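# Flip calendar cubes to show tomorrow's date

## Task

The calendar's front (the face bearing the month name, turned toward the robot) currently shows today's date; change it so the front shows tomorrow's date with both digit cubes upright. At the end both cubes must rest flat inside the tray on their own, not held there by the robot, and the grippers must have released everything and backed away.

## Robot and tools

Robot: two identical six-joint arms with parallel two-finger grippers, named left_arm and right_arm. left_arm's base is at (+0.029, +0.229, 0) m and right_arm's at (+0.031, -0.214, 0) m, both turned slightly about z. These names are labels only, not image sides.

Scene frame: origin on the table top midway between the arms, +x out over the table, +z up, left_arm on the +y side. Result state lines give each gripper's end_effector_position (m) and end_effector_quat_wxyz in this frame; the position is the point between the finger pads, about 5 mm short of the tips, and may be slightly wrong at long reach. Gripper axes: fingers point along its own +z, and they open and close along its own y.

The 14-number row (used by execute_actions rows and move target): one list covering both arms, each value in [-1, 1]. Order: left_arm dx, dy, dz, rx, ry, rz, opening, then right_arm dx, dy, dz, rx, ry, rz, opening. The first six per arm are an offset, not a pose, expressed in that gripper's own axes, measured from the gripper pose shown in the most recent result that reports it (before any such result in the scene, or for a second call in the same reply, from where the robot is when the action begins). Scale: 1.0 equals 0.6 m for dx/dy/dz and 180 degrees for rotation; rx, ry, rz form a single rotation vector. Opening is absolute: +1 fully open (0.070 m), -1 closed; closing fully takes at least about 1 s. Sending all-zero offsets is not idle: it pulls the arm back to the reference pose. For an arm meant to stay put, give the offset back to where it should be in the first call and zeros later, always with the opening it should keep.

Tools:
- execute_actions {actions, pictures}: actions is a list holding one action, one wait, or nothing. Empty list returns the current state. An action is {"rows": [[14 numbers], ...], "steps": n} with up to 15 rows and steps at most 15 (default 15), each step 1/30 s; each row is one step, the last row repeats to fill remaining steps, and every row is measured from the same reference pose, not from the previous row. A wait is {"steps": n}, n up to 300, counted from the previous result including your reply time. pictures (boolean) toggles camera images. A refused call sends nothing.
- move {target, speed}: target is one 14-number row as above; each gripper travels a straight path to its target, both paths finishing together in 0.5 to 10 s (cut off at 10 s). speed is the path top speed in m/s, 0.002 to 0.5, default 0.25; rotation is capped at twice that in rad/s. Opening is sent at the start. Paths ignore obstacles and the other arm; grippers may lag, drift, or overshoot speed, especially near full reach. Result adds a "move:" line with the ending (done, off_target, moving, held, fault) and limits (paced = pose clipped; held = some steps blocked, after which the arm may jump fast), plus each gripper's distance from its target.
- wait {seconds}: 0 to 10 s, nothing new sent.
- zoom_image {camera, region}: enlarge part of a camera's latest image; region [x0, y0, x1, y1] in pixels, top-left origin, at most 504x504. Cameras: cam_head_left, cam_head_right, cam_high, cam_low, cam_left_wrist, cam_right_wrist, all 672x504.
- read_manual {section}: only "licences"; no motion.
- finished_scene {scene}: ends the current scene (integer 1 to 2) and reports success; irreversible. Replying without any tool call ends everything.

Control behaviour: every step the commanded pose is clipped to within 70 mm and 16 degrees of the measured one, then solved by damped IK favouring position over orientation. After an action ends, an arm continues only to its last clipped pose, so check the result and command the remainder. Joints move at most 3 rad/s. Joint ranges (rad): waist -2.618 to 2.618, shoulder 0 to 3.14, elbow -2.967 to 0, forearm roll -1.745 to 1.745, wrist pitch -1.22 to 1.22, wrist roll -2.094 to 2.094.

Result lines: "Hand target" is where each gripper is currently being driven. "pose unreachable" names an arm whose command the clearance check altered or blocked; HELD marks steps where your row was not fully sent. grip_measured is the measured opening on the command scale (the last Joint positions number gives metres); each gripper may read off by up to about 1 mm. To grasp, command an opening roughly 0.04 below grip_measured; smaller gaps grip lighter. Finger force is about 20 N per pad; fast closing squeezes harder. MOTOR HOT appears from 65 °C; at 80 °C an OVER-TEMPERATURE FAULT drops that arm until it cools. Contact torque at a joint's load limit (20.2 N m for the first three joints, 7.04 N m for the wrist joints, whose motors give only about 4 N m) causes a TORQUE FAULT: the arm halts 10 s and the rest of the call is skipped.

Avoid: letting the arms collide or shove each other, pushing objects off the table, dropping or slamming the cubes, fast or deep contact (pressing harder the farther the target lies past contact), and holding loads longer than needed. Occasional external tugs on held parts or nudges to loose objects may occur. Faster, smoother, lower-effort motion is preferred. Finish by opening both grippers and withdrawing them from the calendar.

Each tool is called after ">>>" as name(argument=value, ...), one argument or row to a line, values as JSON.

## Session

>>> execute_actions(
  actions=[],
)

Scene clock: 0.00 s of 7600.00 s.
left_arm: end_effector_position=(+0.0959, +0.4735, +0.2632) grip_measured=+1.00 end_effector_quat_wxyz=(-0.382, +0.901, -0.197, +0.062) | right_arm: end_effector_position=(+0.1602, -0.4560, +0.3405) grip_measured=+1.00 end_effector_quat_wxyz=(+0.652, +0.696, +0.236, +0.189)
Joint positions: left_arm=[ 1.633  0.887 -0.922 -0.255  0.936 -1.158  0.07 ] | right_arm=[-1.381  0.705 -0.62   1.42   0.576  0.083  0.07 ]
Motor temperatures (°C, as the motors report them): left_arm=[26 27 22 24 27 27] | right_arm=[24 26 23 27 26 24]
Hand target (left_arm): +0.096, +0.473, +0.263; -0.382, +0.901, -0.197, +0.062
Hand target (right_arm): +0.160, -0.456, +0.340; +0.652, +0.696, +0.236, +0.189
camera_calibration (this result's frames):
cam_left_wrist: T_world_to_cam=[[0.308435, 0.622711, 0.719096, -0.514539], [0.597892, -0.714872, 0.362605, 0.184546], [0.73986, 0.318102, -0.592805, 0.0534475], [0, 0, 0, 1]] pos_world=[0.00881943, 0.435334, 0.33477]
cam_right_wrist: T_world_to_cam=[[-0.0726523, 0.0609865, -0.995491, 0.375553], [0.327908, 0.944101, 0.033907, 0.364018], [0.941912, -0.323966, -0.0885891, -0.145585], [0, 0, 0, 1]] pos_world=[0.045048, -0.413738, 0.34862]

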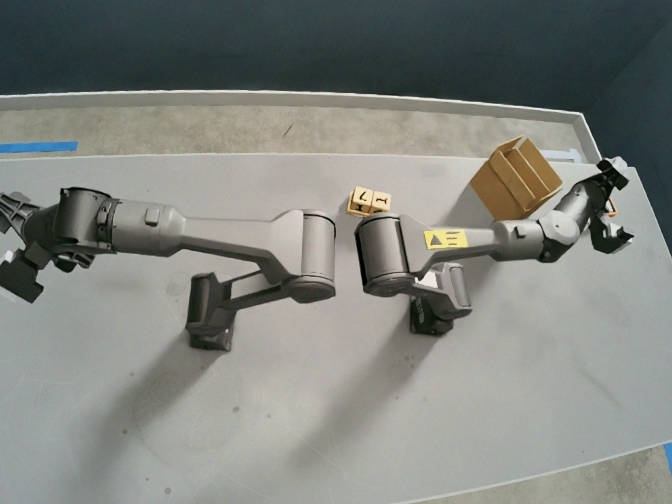

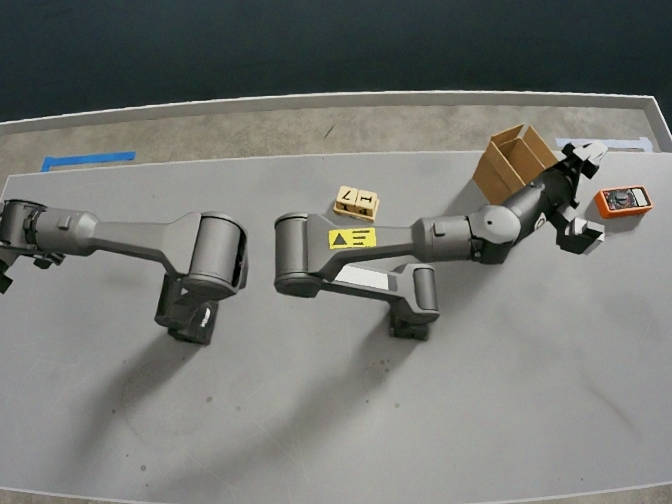

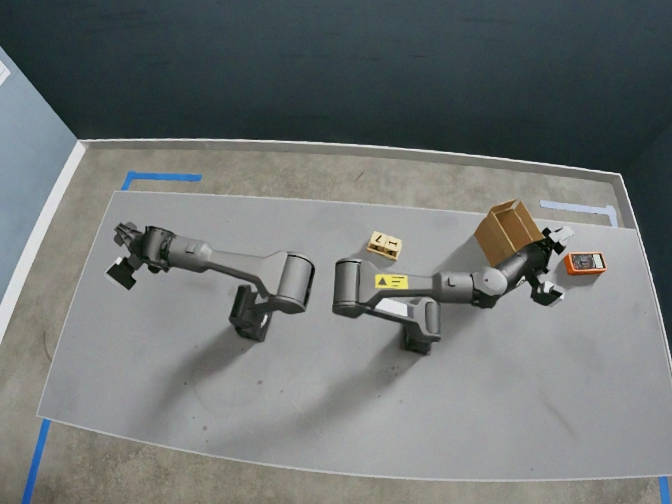

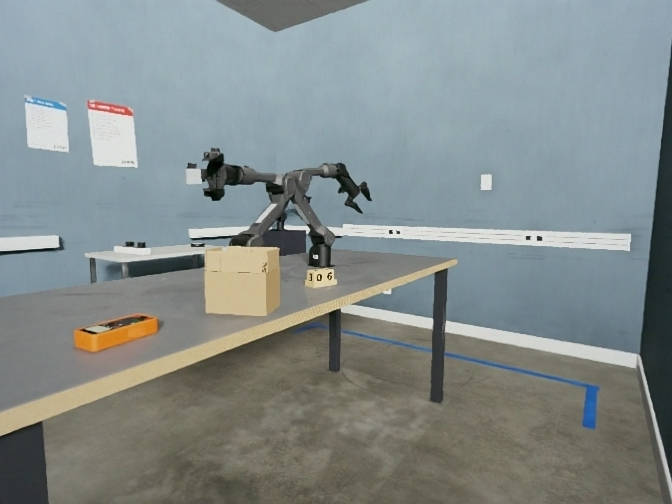

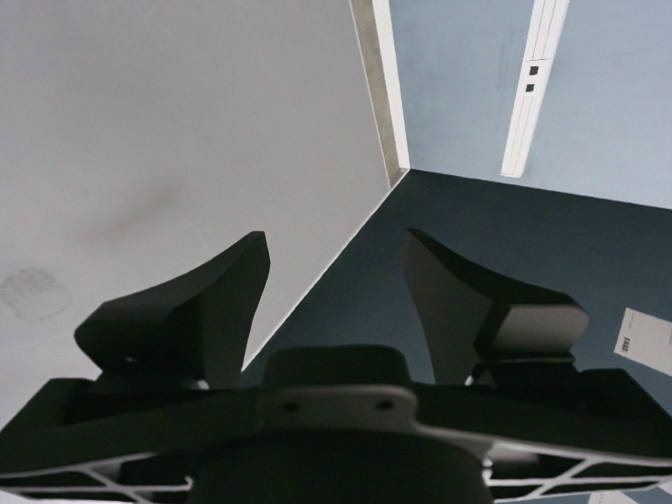

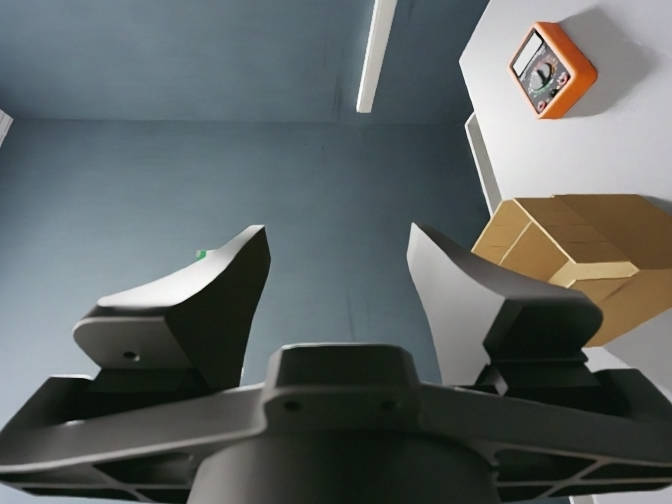

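>>> zoom_image(
  camera="cam_head_right",
  region=[320,175,400,235],
)

>>> zoom_image(
  camera="cam_low",
  region=[290,255,350,300],
)

Region (320, 175, 400, 235) of cam_head_right's 672x504 image, scaled by 6.300, with more detail than that image has; it fills the top 378 rows of this view, and the rest is white.

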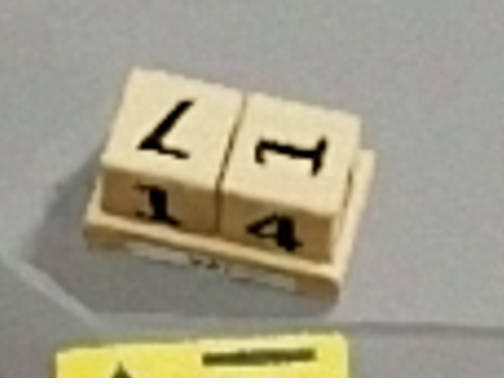

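Region (290, 255, 350, 300) of cam_low's 672x504 image, scaled by 8.400, with more detail than that image has; it fills the top 378 rows of this view, and the rest is white.

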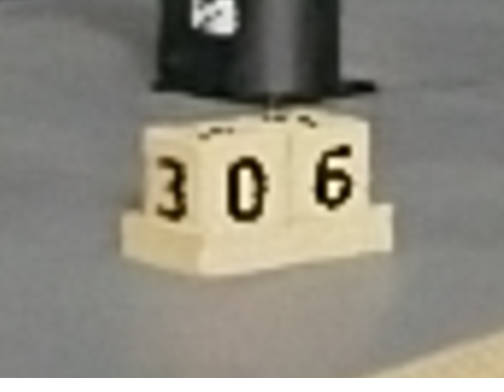

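>>> move(
  target=[-0.134,-0.21,0.22,0,0,0,1,0.459,-0.304,-0.287,0.503,0.343,0.005,1],
  speed=0.3,
)

Scene clock: 13.03 s of 7600.00 s.
left_arm: end_effector_position=(+0.0957, +0.6735, +0.2651) grip_measured=+1.00 end_effector_quat_wxyz=(-0.382, +0.901, -0.197, +0.063) | right_arm: end_effector_position=(+0.2729, -0.1478, +0.1576) grip_measured=+1.00 end_effector_quat_wxyz=(-0.167, +0.767, +0.551, +0.283)
Joint positions: left_arm=[ 1.693  1.597 -1.487 -0.343  0.814 -1.027  0.07 ] | right_arm=[-0.16   1.276 -0.807  0.722  1.21   1.315  0.07 ]
Motor temperatures (°C, as the motors report them): left_arm=[26 26 23 24 28 27] | right_arm=[24 26 23 27 26 24]
Hand target (left_arm): +0.096, +0.673, +0.265; -0.382, +0.901, -0.197, +0.063
Hand target (right_arm): +0.273, -0.148, +0.158; -0.166, +0.767, +0.550, +0.284
Off the commanded pose (left_arm): 0.002 m, 0 deg.
Off the commanded pose (right_arm): 0.003 m, 5 deg.
joint sent to its limit (right arm) — the command would take joint 5 (wrist pitch) past its upper limit, so that joint was sent only as far as its limit.
After step 90, 6.47 s passed at rest.
move: off_target (right_arm)
camera_calibration (this result's frames):
cam_left_wrist: T_world_to_cam=[[0.307657, 0.62235, 0.719741, -0.640254], [0.597568, -0.715025, 0.362839, 0.326973], [0.740446, 0.318465, -0.591879, -0.00944609], [0, 0, 0, 1]] pos_world=[0.00858379, 0.635264, 0.336588]
cam_right_wrist: T_world_to_cam=[[-0.937831, 0.34552, -0.0329866, 0.30938], [0.0640818, 0.265767, 0.961905, -0.13223], [0.341125, 0.899991, -0.271386, 0.20557], [0, 0, 0, 1]] pos_world=[0.228495, -0.256766, 0.193187]

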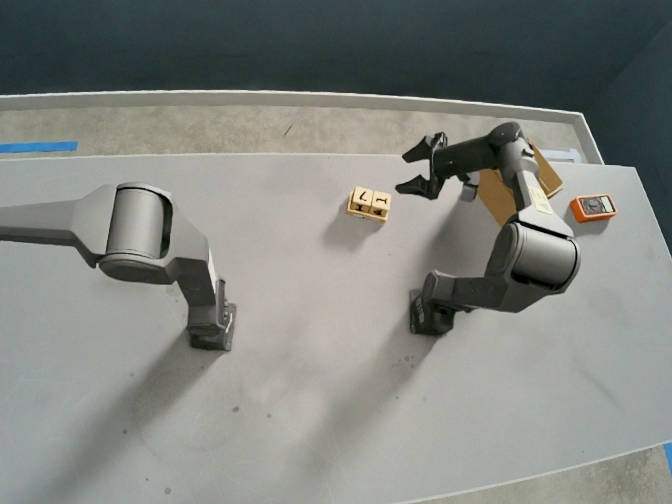

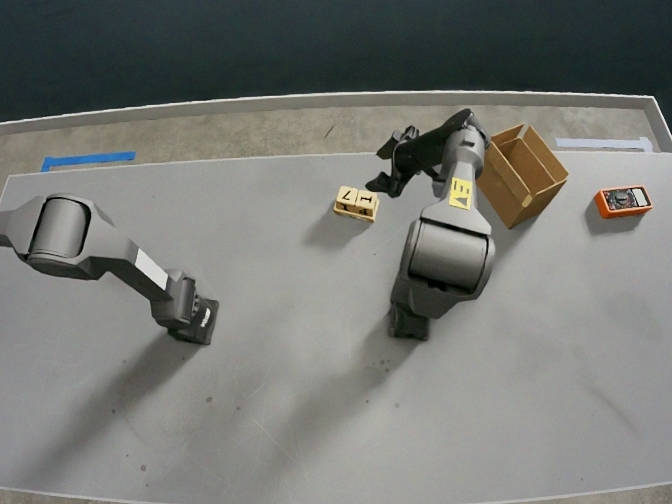

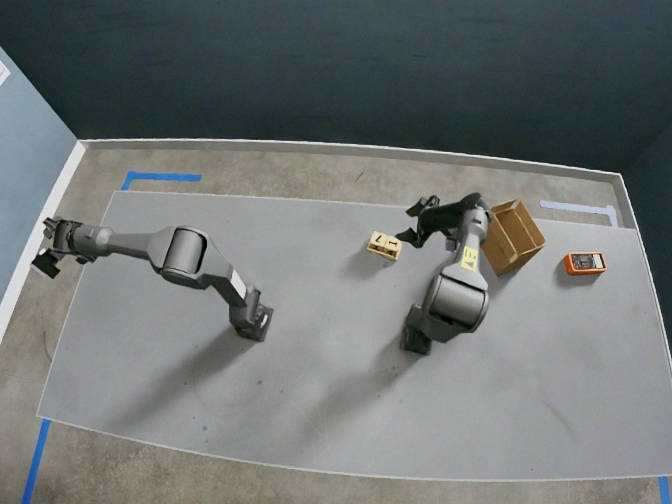

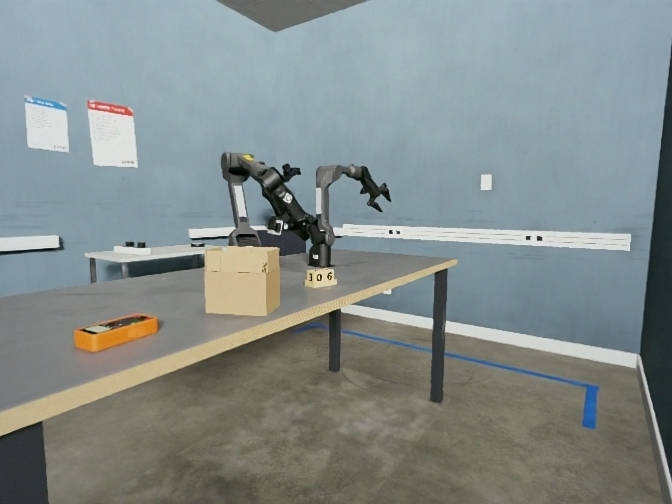

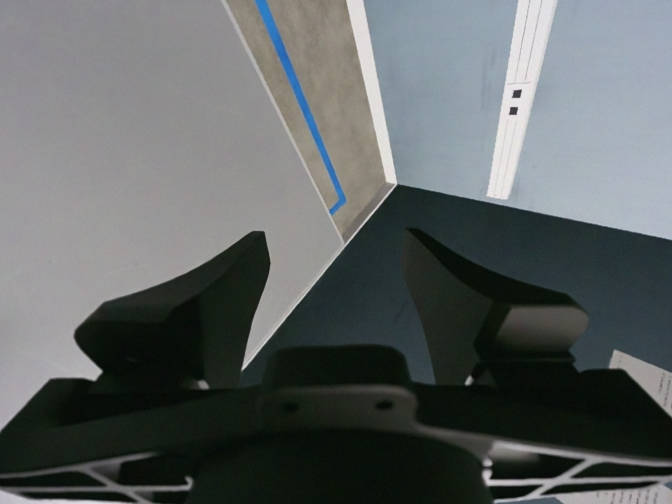

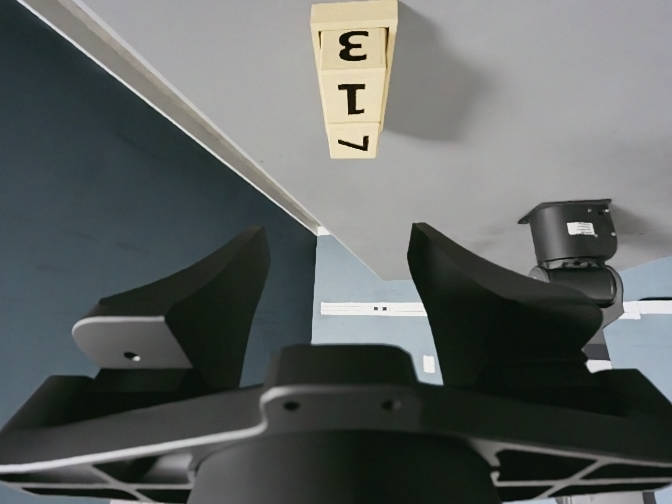

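>>> move(
  target=[0,0,0,0,0,0,1,-0.11,-0.021,0.107,0.023,0.01,0,1],
  speed=0.2,
)

Scene clock: 16.40 s of 7600.00 s.
left_arm: end_effector_position=(+0.0957, +0.6733, +0.2651) grip_measured=+1.00 end_effector_quat_wxyz=(-0.382, +0.901, -0.197, +0.063) | right_arm: end_effector_position=(+0.2613, -0.1569, +0.0640) grip_measured=+1.00 end_effector_quat_wxyz=(-0.204, +0.757, +0.558, +0.273)
Joint positions: left_arm=[ 1.693  1.597 -1.486 -0.343  0.814 -1.027  0.07 ] | right_arm=[-0.243  1.512 -0.581  0.851  1.01   0.902  0.07 ]
Motor temperatures (°C, as the motors report them): left_arm=[26 27 23 24 28 27] | right_arm=[24 26 23 27 26 24]
Hand target (left_arm): +0.096, +0.673, +0.265; -0.382, +0.901, -0.197, +0.063
Hand target (right_arm): +0.261, -0.157, +0.064; -0.203, +0.756, +0.559, +0.273
Off the commanded pose (left_arm): 0.000 m, 0 deg.
Off the commanded pose (right_arm): 0.002 m, 0 deg.
move: done
camera_calibration (this result's frames):
cam_left_wrist: T_world_to_cam=[[0.307519, 0.622487, 0.719682, -0.640219], [0.597641, -0.714895, 0.362975, 0.326759], [0.740444, 0.318489, -0.591867, -0.00942221], [0, 0, 0, 1]] pos_world=[0.0085714, 0.635127, 0.336572]
cam_right_wrist: T_world_to_cam=[[-0.953263, 0.300949, 0.0268286, 0.291752], [0.0991901, 0.227837, 0.968634, -0.0545785], [0.285397, 0.926024, -0.247039, 0.209417], [0, 0, 0, 1]] pos_world=[0.223763, -0.269292, 0.0967735]

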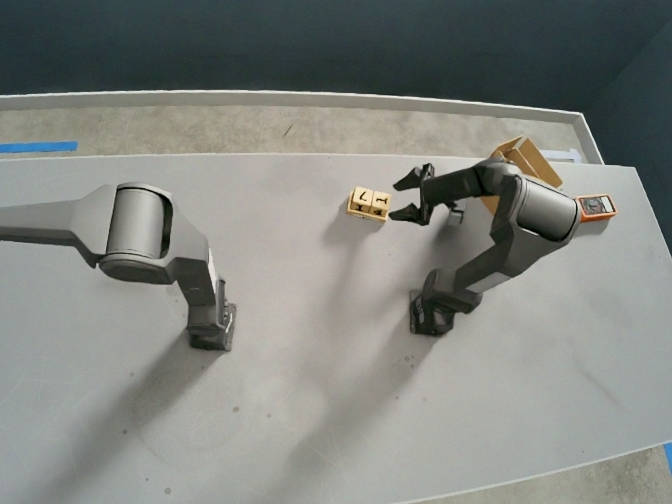

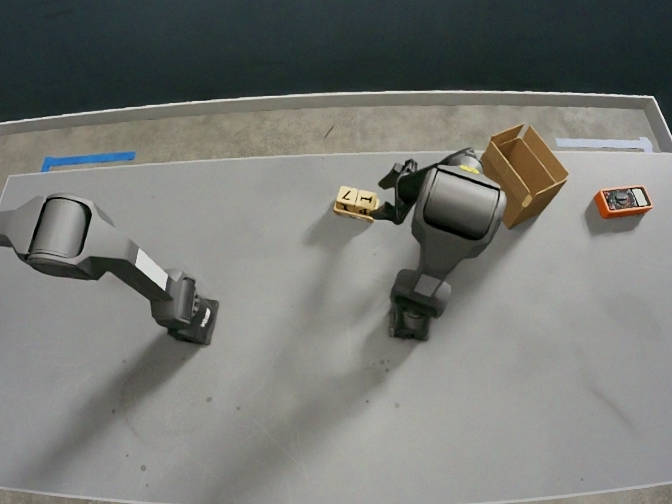

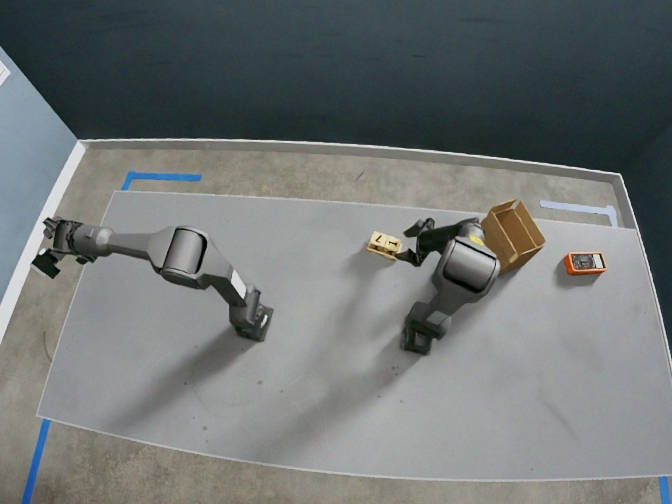

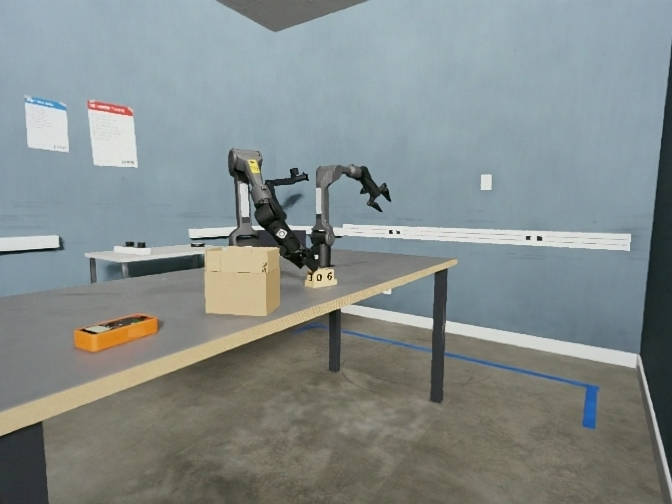

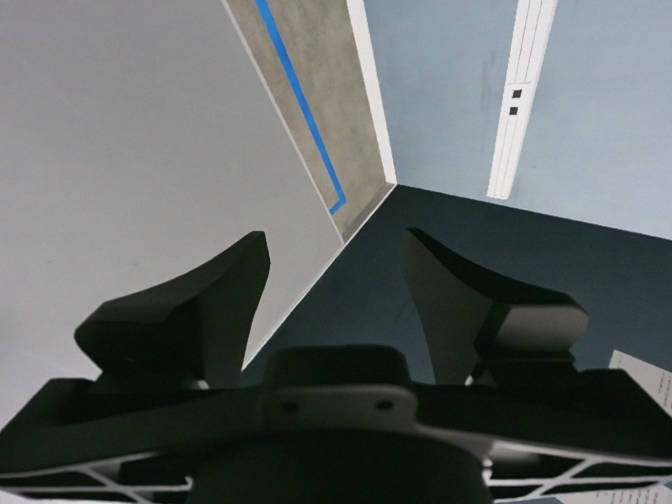

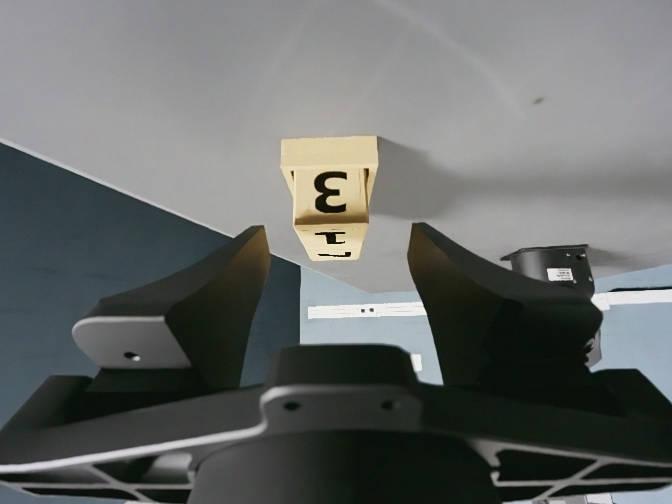

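>>> move(
  target=[0,0,0,0,0,0,1,0.009,0.007,0.072,0,0,0,1],
  speed=0.1,
)

>>> move(
  target=[0,0,0,0,0,0,1,0,0,0,0,0,0,0.08],
)

Scene clock: 19.00 s of 7600.00 s.
left_arm: end_effector_position=(+0.0957, +0.6735, +0.2651) grip_measured=+1.00 end_effector_quat_wxyz=(-0.382, +0.901, -0.197, +0.063) | right_arm: end_effector_position=(+0.2742, -0.1265, +0.0340) grip_measured=+1.00 end_effector_quat_wxyz=(-0.205, +0.756, +0.558, +0.272)
Joint positions: left_arm=[ 1.693  1.597 -1.487 -0.343  0.814 -1.027  0.07 ] | right_arm=[-0.085  1.625 -0.54   1.027  0.844  0.819  0.07 ]
Motor temperatures (°C, as the motors report them): left_arm=[26 27 23 24 28 27] | right_arm=[24 26 23 27 26 24]
Hand target (left_arm): +0.096, +0.673, +0.265; -0.382, +0.901, -0.197, +0.063
Hand target (right_arm): +0.274, -0.127, +0.034; -0.204, +0.756, +0.558, +0.273
Off the commanded pose (left_arm): 0.000 m, 0 deg.
Off the commanded pose (right_arm): 0.001 m, 0 deg.
move: done
camera_calibration (this result's frames):
cam_left_wrist: T_world_to_cam=[[0.307695, 0.622352, 0.719724, -0.640248], [0.597589, -0.715023, 0.362807, 0.326985], [0.740413, 0.318465, -0.59192, -0.00942756], [0, 0, 0, 1]] pos_world=[0.00857902, 0.635263, 0.336589]
cam_right_wrist: T_world_to_cam=[[-0.953632, 0.29968, 0.0278788, 0.295577], [0.0995522, 0.226659, 0.968873, -0.0340134], [0.284033, 0.926724, -0.245984, 0.170638], [0, 0, 0, 1]] pos_world=[0.236792, -0.239003, 0.0666883]

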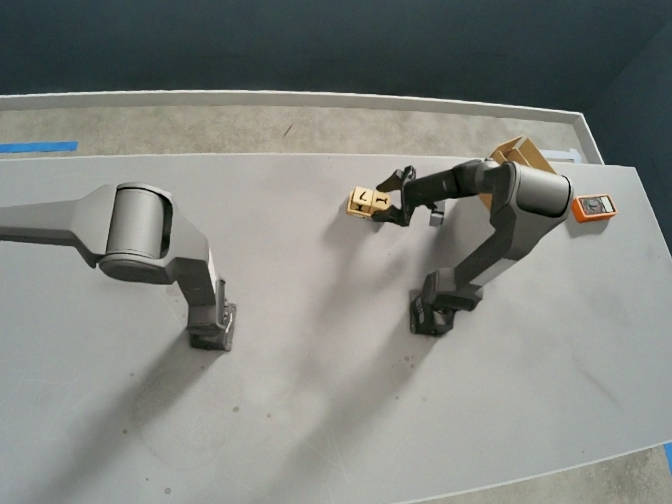

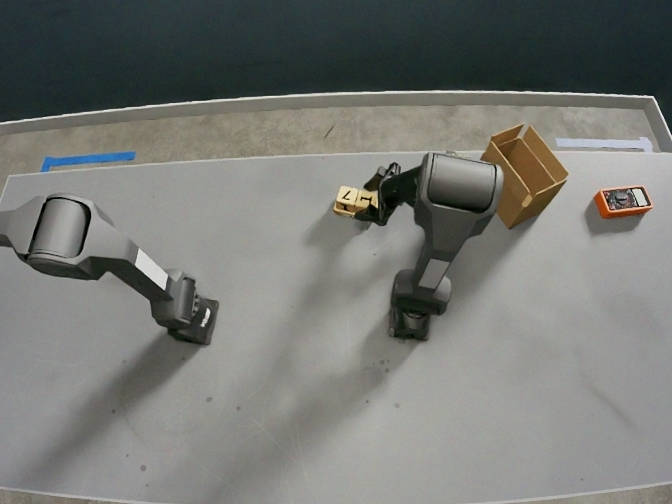

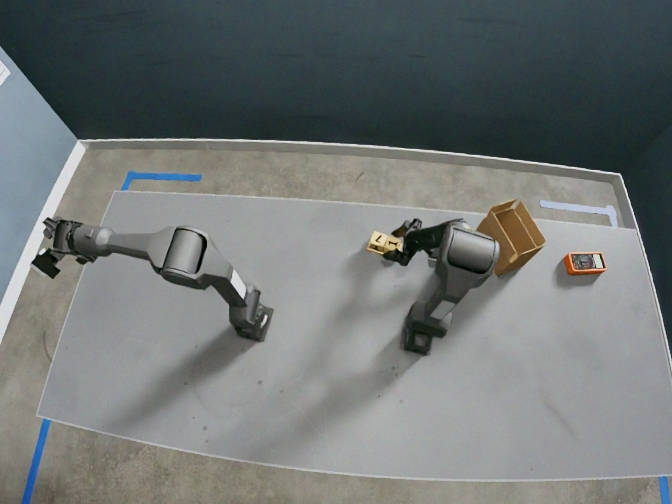

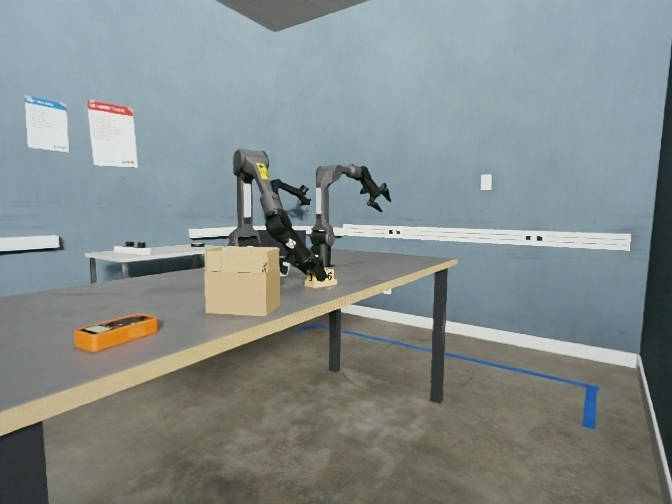

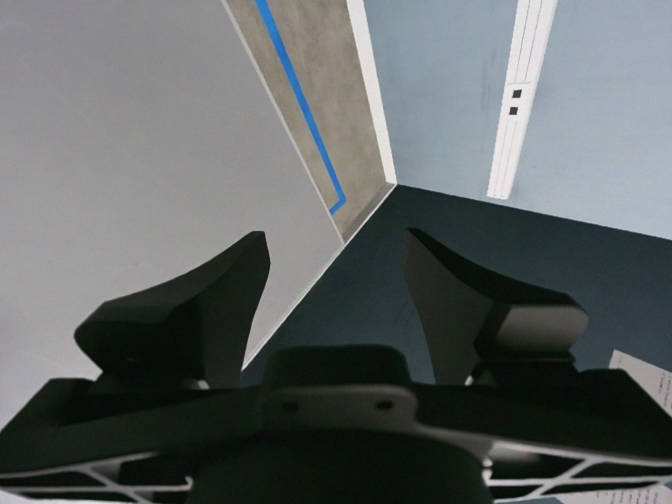

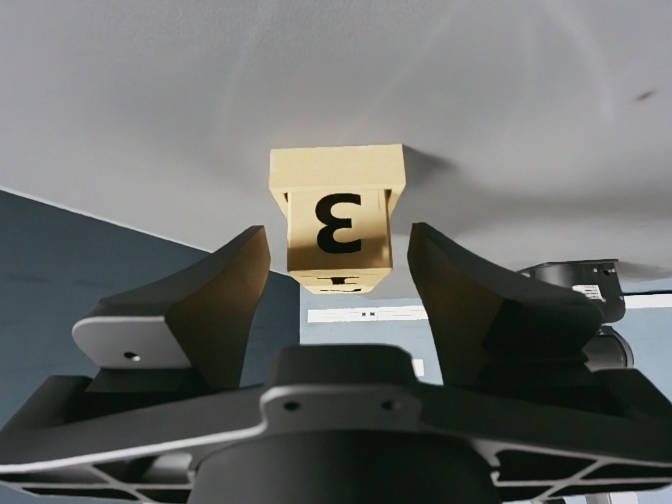

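Scene clock: 19.67 s of 7600.00 s.
left_arm: end_effector_position=(+0.0957, +0.6735, +0.2651) grip_measured=+1.00 end_effector_quat_wxyz=(-0.382, +0.901, -0.197, +0.063) | right_arm: end_effector_position=(+0.2741, -0.1264, +0.0340) grip_measured=+0.16 end_effector_quat_wxyz=(-0.205, +0.756, +0.558, +0.272)
Joint positions: left_arm=[ 1.693  1.597 -1.487 -0.343  0.814 -1.027  0.07 ] | right_arm=[-0.085  1.625 -0.54   1.027  0.845  0.819  0.041]
Motor temperatures (°C, as the motors report them): left_arm=[26 27 23 24 28 27] | right_arm=[24 26 23 27 26 24]
Hand target (left_arm): +0.096, +0.673, +0.265; -0.382, +0.901, -0.197, +0.063
Hand target (right_arm): +0.274, -0.127, +0.034; -0.205, +0.756, +0.558, +0.272
Off the commanded pose (left_arm): 0.000 m, 0 deg.
Off the commanded pose (right_arm): 0.000 m, 0 deg.
move: done
camera_calibration (this result's frames):
cam_left_wrist: T_world_to_cam=[[0.307695, 0.62236, 0.719717, -0.64025], [0.597589, -0.715019, 0.362815, 0.326984], [0.740412, 0.318459, -0.591924, -0.00942663], [0, 0, 0, 1]] pos_world=[0.00857914, 0.635268, 0.336584]
cam_right_wrist: T_world_to_cam=[[-0.953717, 0.299384, 0.0281662, 0.29547], [0.0997512, 0.226616, 0.968863, -0.0340517], [0.283679, 0.92683, -0.245992, 0.170694], [0, 0, 0, 1]] pos_world=[0.236769, -0.238947, 0.0666585]

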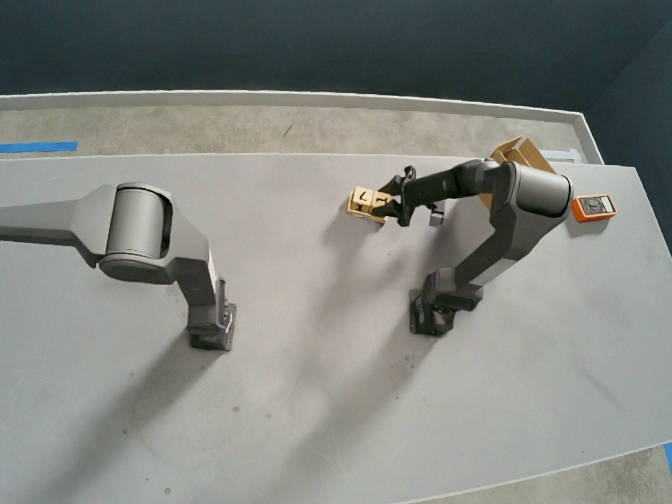

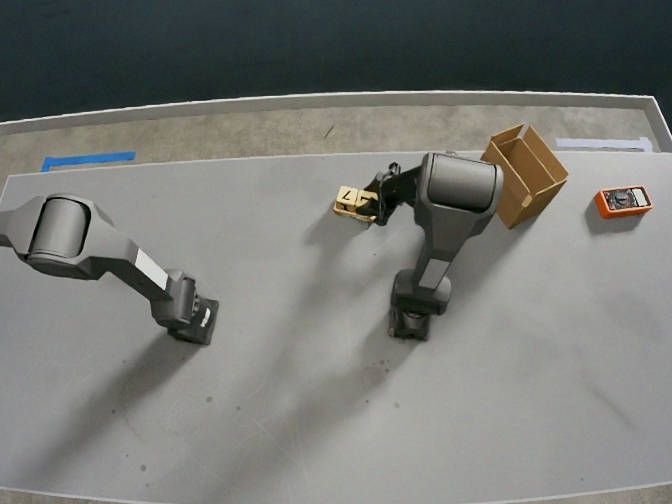

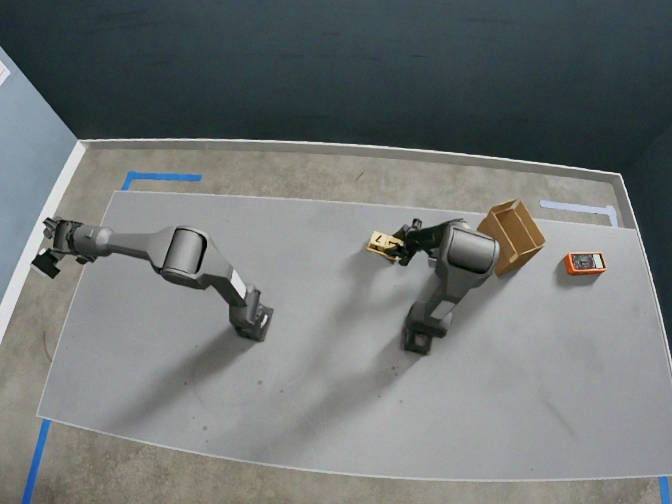

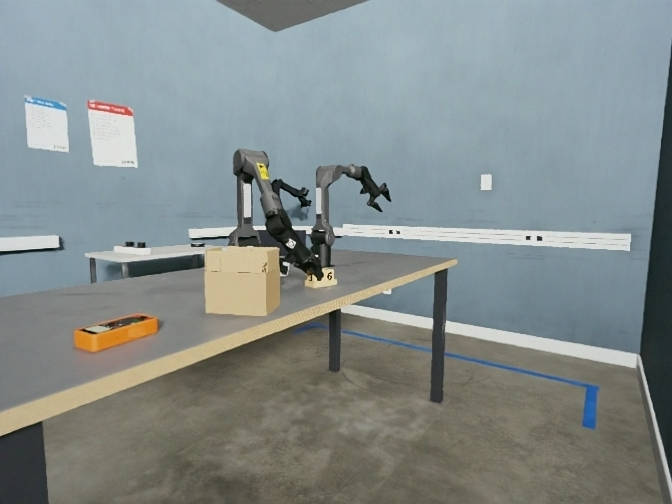

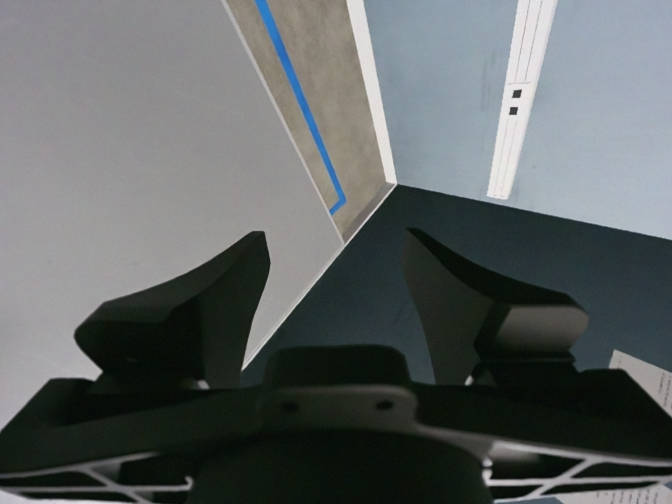

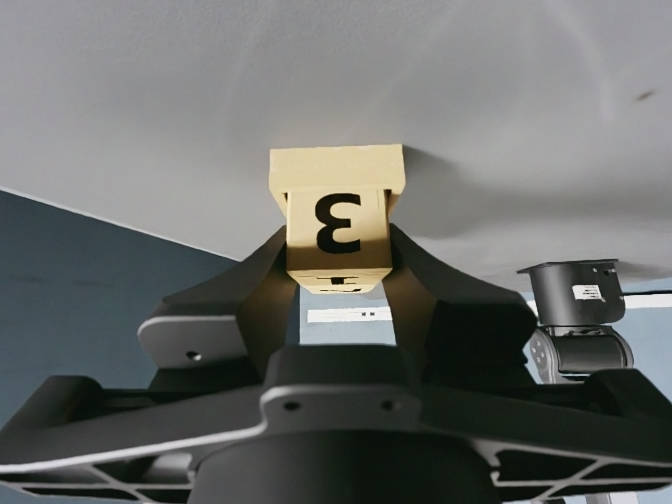

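>>> execute_actions(
  actions=[],
)

>>> move(
  target=[0,0,0,0,0,0,1,0.085,0,-0.102,0,0,0,0.08],
  speed=0.06,
)

Scene clock: 30.67 s of 7600.00 s.
left_arm: end_effector_position=(+0.0957, +0.6735, +0.2651) grip_measured=+1.00 end_effector_quat_wxyz=(-0.382, +0.901, -0.197, +0.063) | right_arm: end_effector_position=(+0.2742, -0.1265, +0.0340) grip_measured=+0.16 end_effector_quat_wxyz=(-0.205, +0.756, +0.558, +0.272)
Joint positions: left_arm=[ 1.693  1.597 -1.487 -0.343  0.814 -1.027  0.07 ] | right_arm=[-0.085  1.625 -0.54   1.027  0.844  0.819  0.041]
Motor temperatures (°C, as the motors report them): left_arm=[26 27 23 24 28 27] | right_arm=[24 26 23 27 26 25]
Hand target (left_arm): +0.096, +0.673, +0.265; -0.382, +0.901, -0.197, +0.063
Hand target (right_arm): +0.274, -0.127, +0.034; -0.205, +0.756, +0.558, +0.272
Off the commanded pose (left_arm): 0.000 m, 0 deg.
Off the commanded pose (right_arm): 0.000 m, 0 deg.
Steps of this call (steps 1 to 90: nothing new was sent; then 8.00 s passed at rest). Readings (end_effector_position):
1: left_arm (+0.0957, +0.6735, +0.2651) | right_arm (+0.2741, -0.1264, +0.0340)
2: left_arm (+0.0957, +0.6735, +0.2651) | right_arm (+0.2741, -0.1264, +0.0340)
4: left_arm (+0.0957, +0.6735, +0.2651) | right_arm (+0.2741, -0.1264, +0.0340)
8: left_arm (+0.0957, +0.6735, +0.2651) | right_arm (+0.2741, -0.1265, +0.0340)
90: the state above
camera_calibration (this result's frames):
cam_left_wrist: T_world_to_cam=[[0.307696, 0.622359, 0.719717, -0.64025], [0.597589, -0.71502, 0.362814, 0.326985], [0.740412, 0.318459, -0.591924, -0.00942658], [0, 0, 0, 1]] pos_world=[0.00857916, 0.635268, 0.336584]
cam_right_wrist: T_world_to_cam=[[-0.953613, 0.299741, 0.027883, 0.295591], [0.0995821, 0.226689, 0.968863, -0.0340025], [0.284087, 0.926697, -0.246022, 0.170632], [0, 0, 0, 1]] pos_world=[0.236791, -0.239017, 0.0666811]

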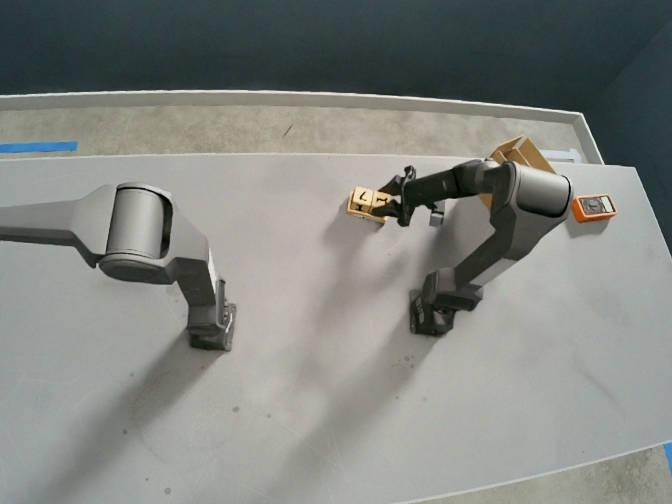

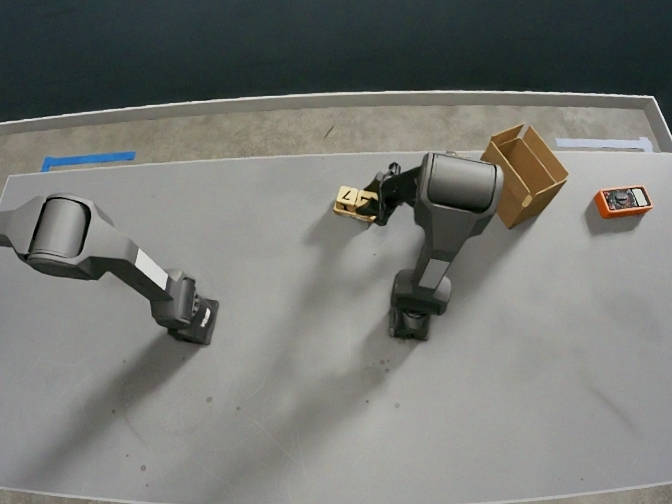

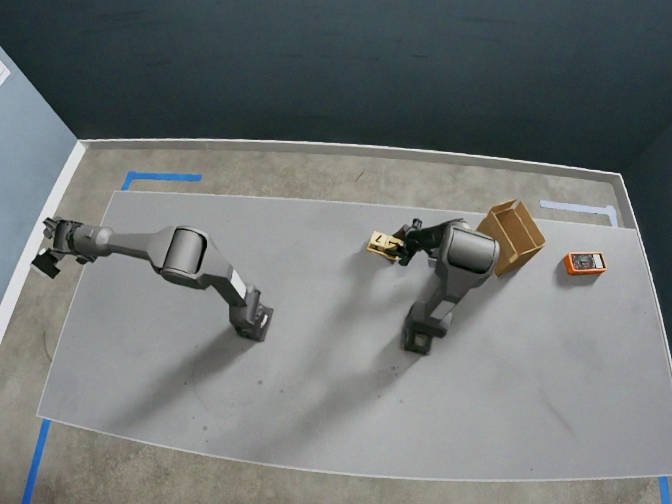

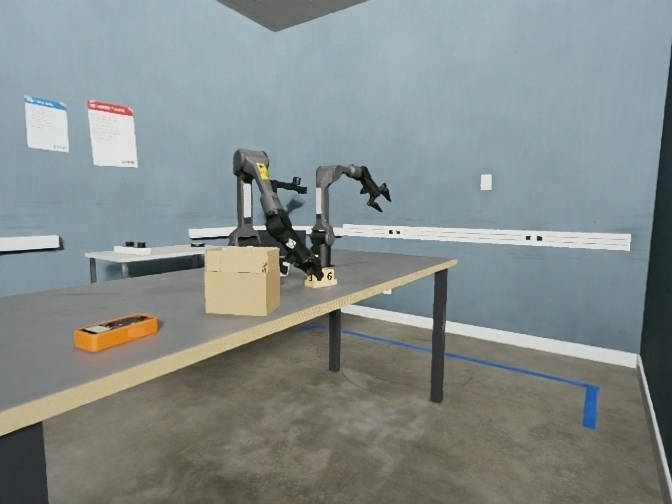

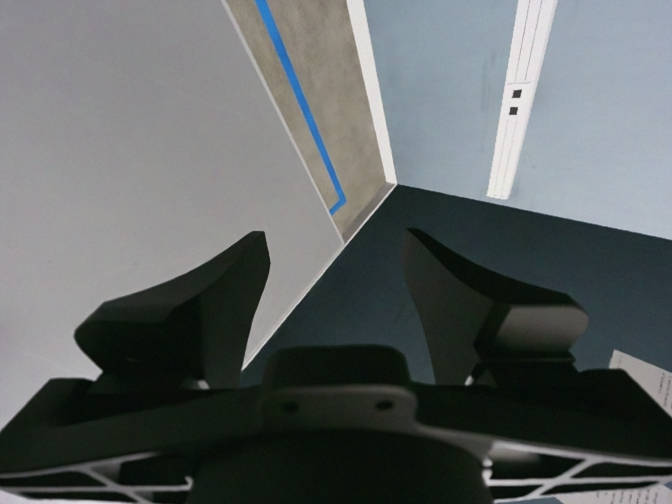

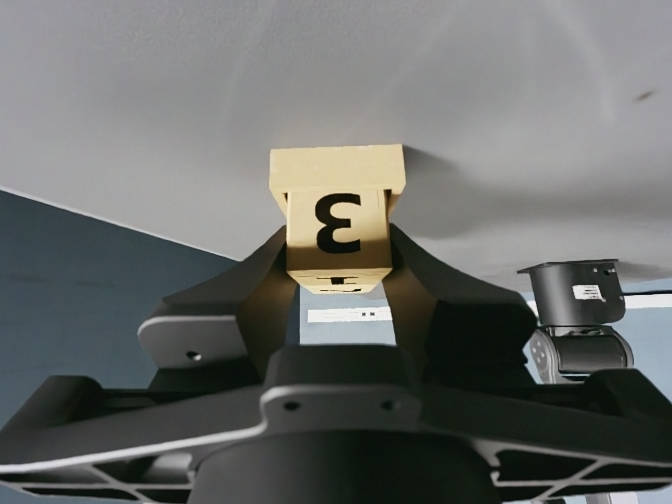

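Scene clock: 32.27 s of 7600.00 s.
left_arm: end_effector_position=(+0.0957, +0.6735, +0.2651) grip_measured=+1.00 end_effector_quat_wxyz=(-0.382, +0.901, -0.197, +0.063) | right_arm: end_effector_position=(+0.2751, -0.1271, +0.1153) grip_measured=+0.16 end_effector_quat_wxyz=(-0.204, +0.756, +0.558, +0.275)
Joint positions: left_arm=[ 1.693  1.597 -1.487 -0.343  0.814 -1.027  0.07 ] | right_arm=[-0.088  1.395 -0.712  0.809  1.091  1.2    0.041]
Motor temperatures (°C, as the motors report them): left_arm=[26 27 23 24 28 27] | right_arm=[24 26 23 27 26 25]
Hand target (left_arm): +0.096, +0.673, +0.265; -0.382, +0.901, -0.197, +0.063
Hand target (right_arm): +0.275, -0.127, +0.115; -0.205, +0.756, +0.558, +0.274
Off the commanded pose (left_arm): 0.000 m, 0 deg.
Off the commanded pose (right_arm): 0.002 m, 0 deg.
move: done
camera_calibration (this result's frames):
cam_left_wrist: T_world_to_cam=[[0.307696, 0.622359, 0.719717, -0.64025], [0.597589, -0.715019, 0.362814, 0.326985], [0.740412, 0.318459, -0.591924, -0.00942656], [0, 0, 0, 1]] pos_world=[0.00857911, 0.635268, 0.336584]
cam_right_wrist: T_world_to_cam=[[-0.953268, 0.301134, 0.0244782, 0.294882], [0.0959919, 0.225055, 0.969606, -0.112006], [0.286473, 0.926644, -0.243444, 0.189889], [0, 0, 0, 1]] pos_world=[0.237455, -0.239551, 0.147611]

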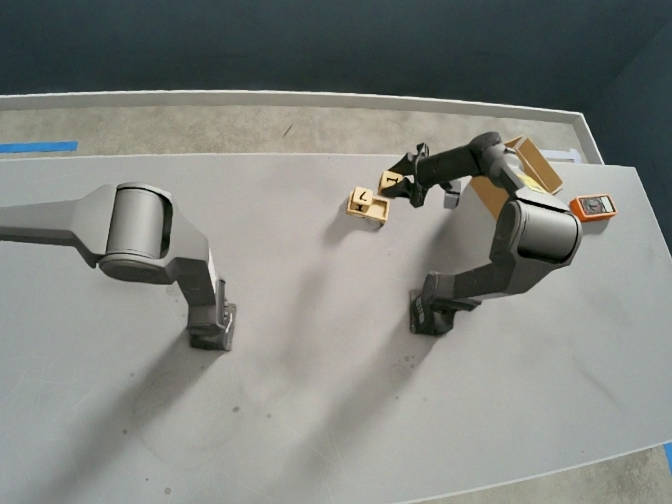

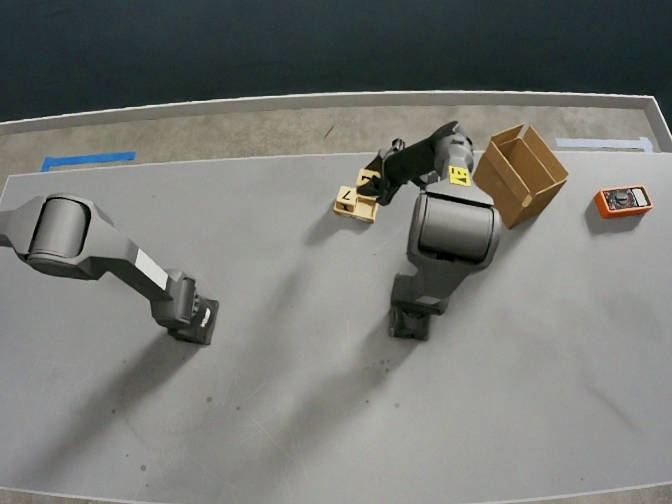

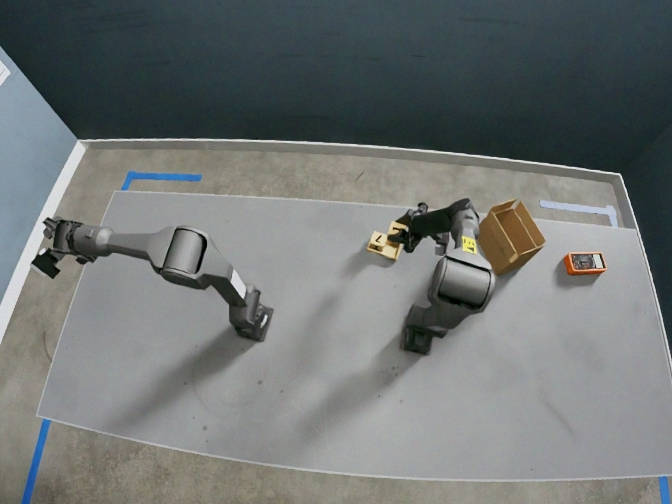

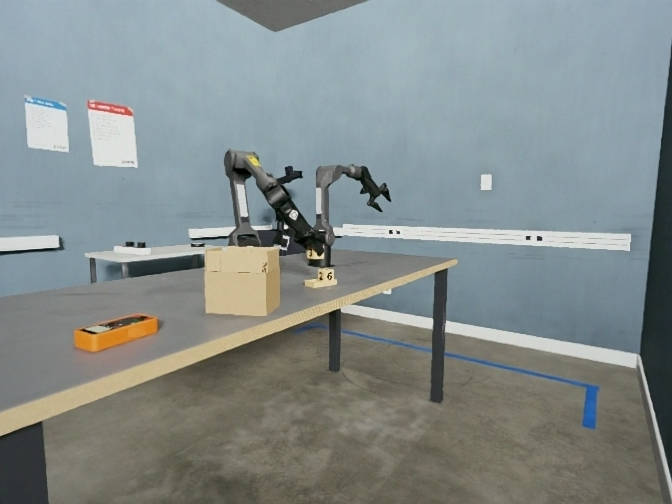

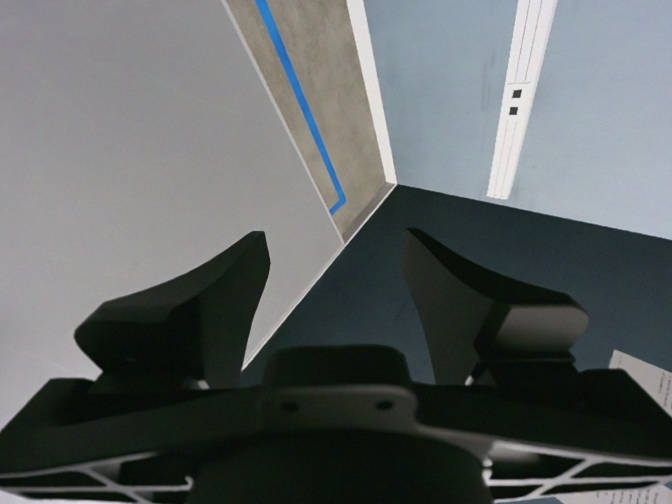

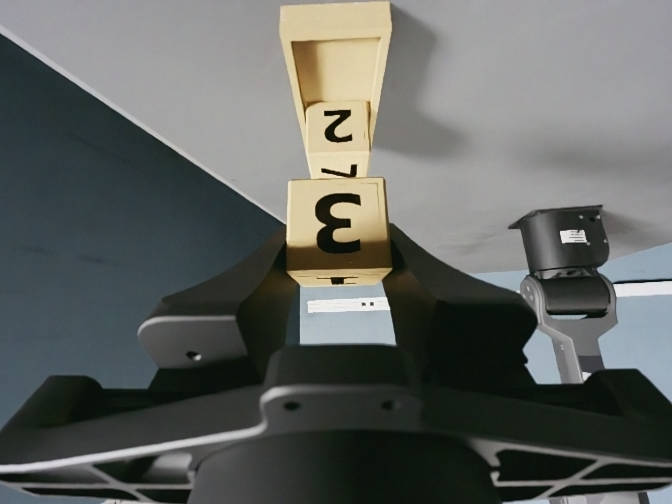

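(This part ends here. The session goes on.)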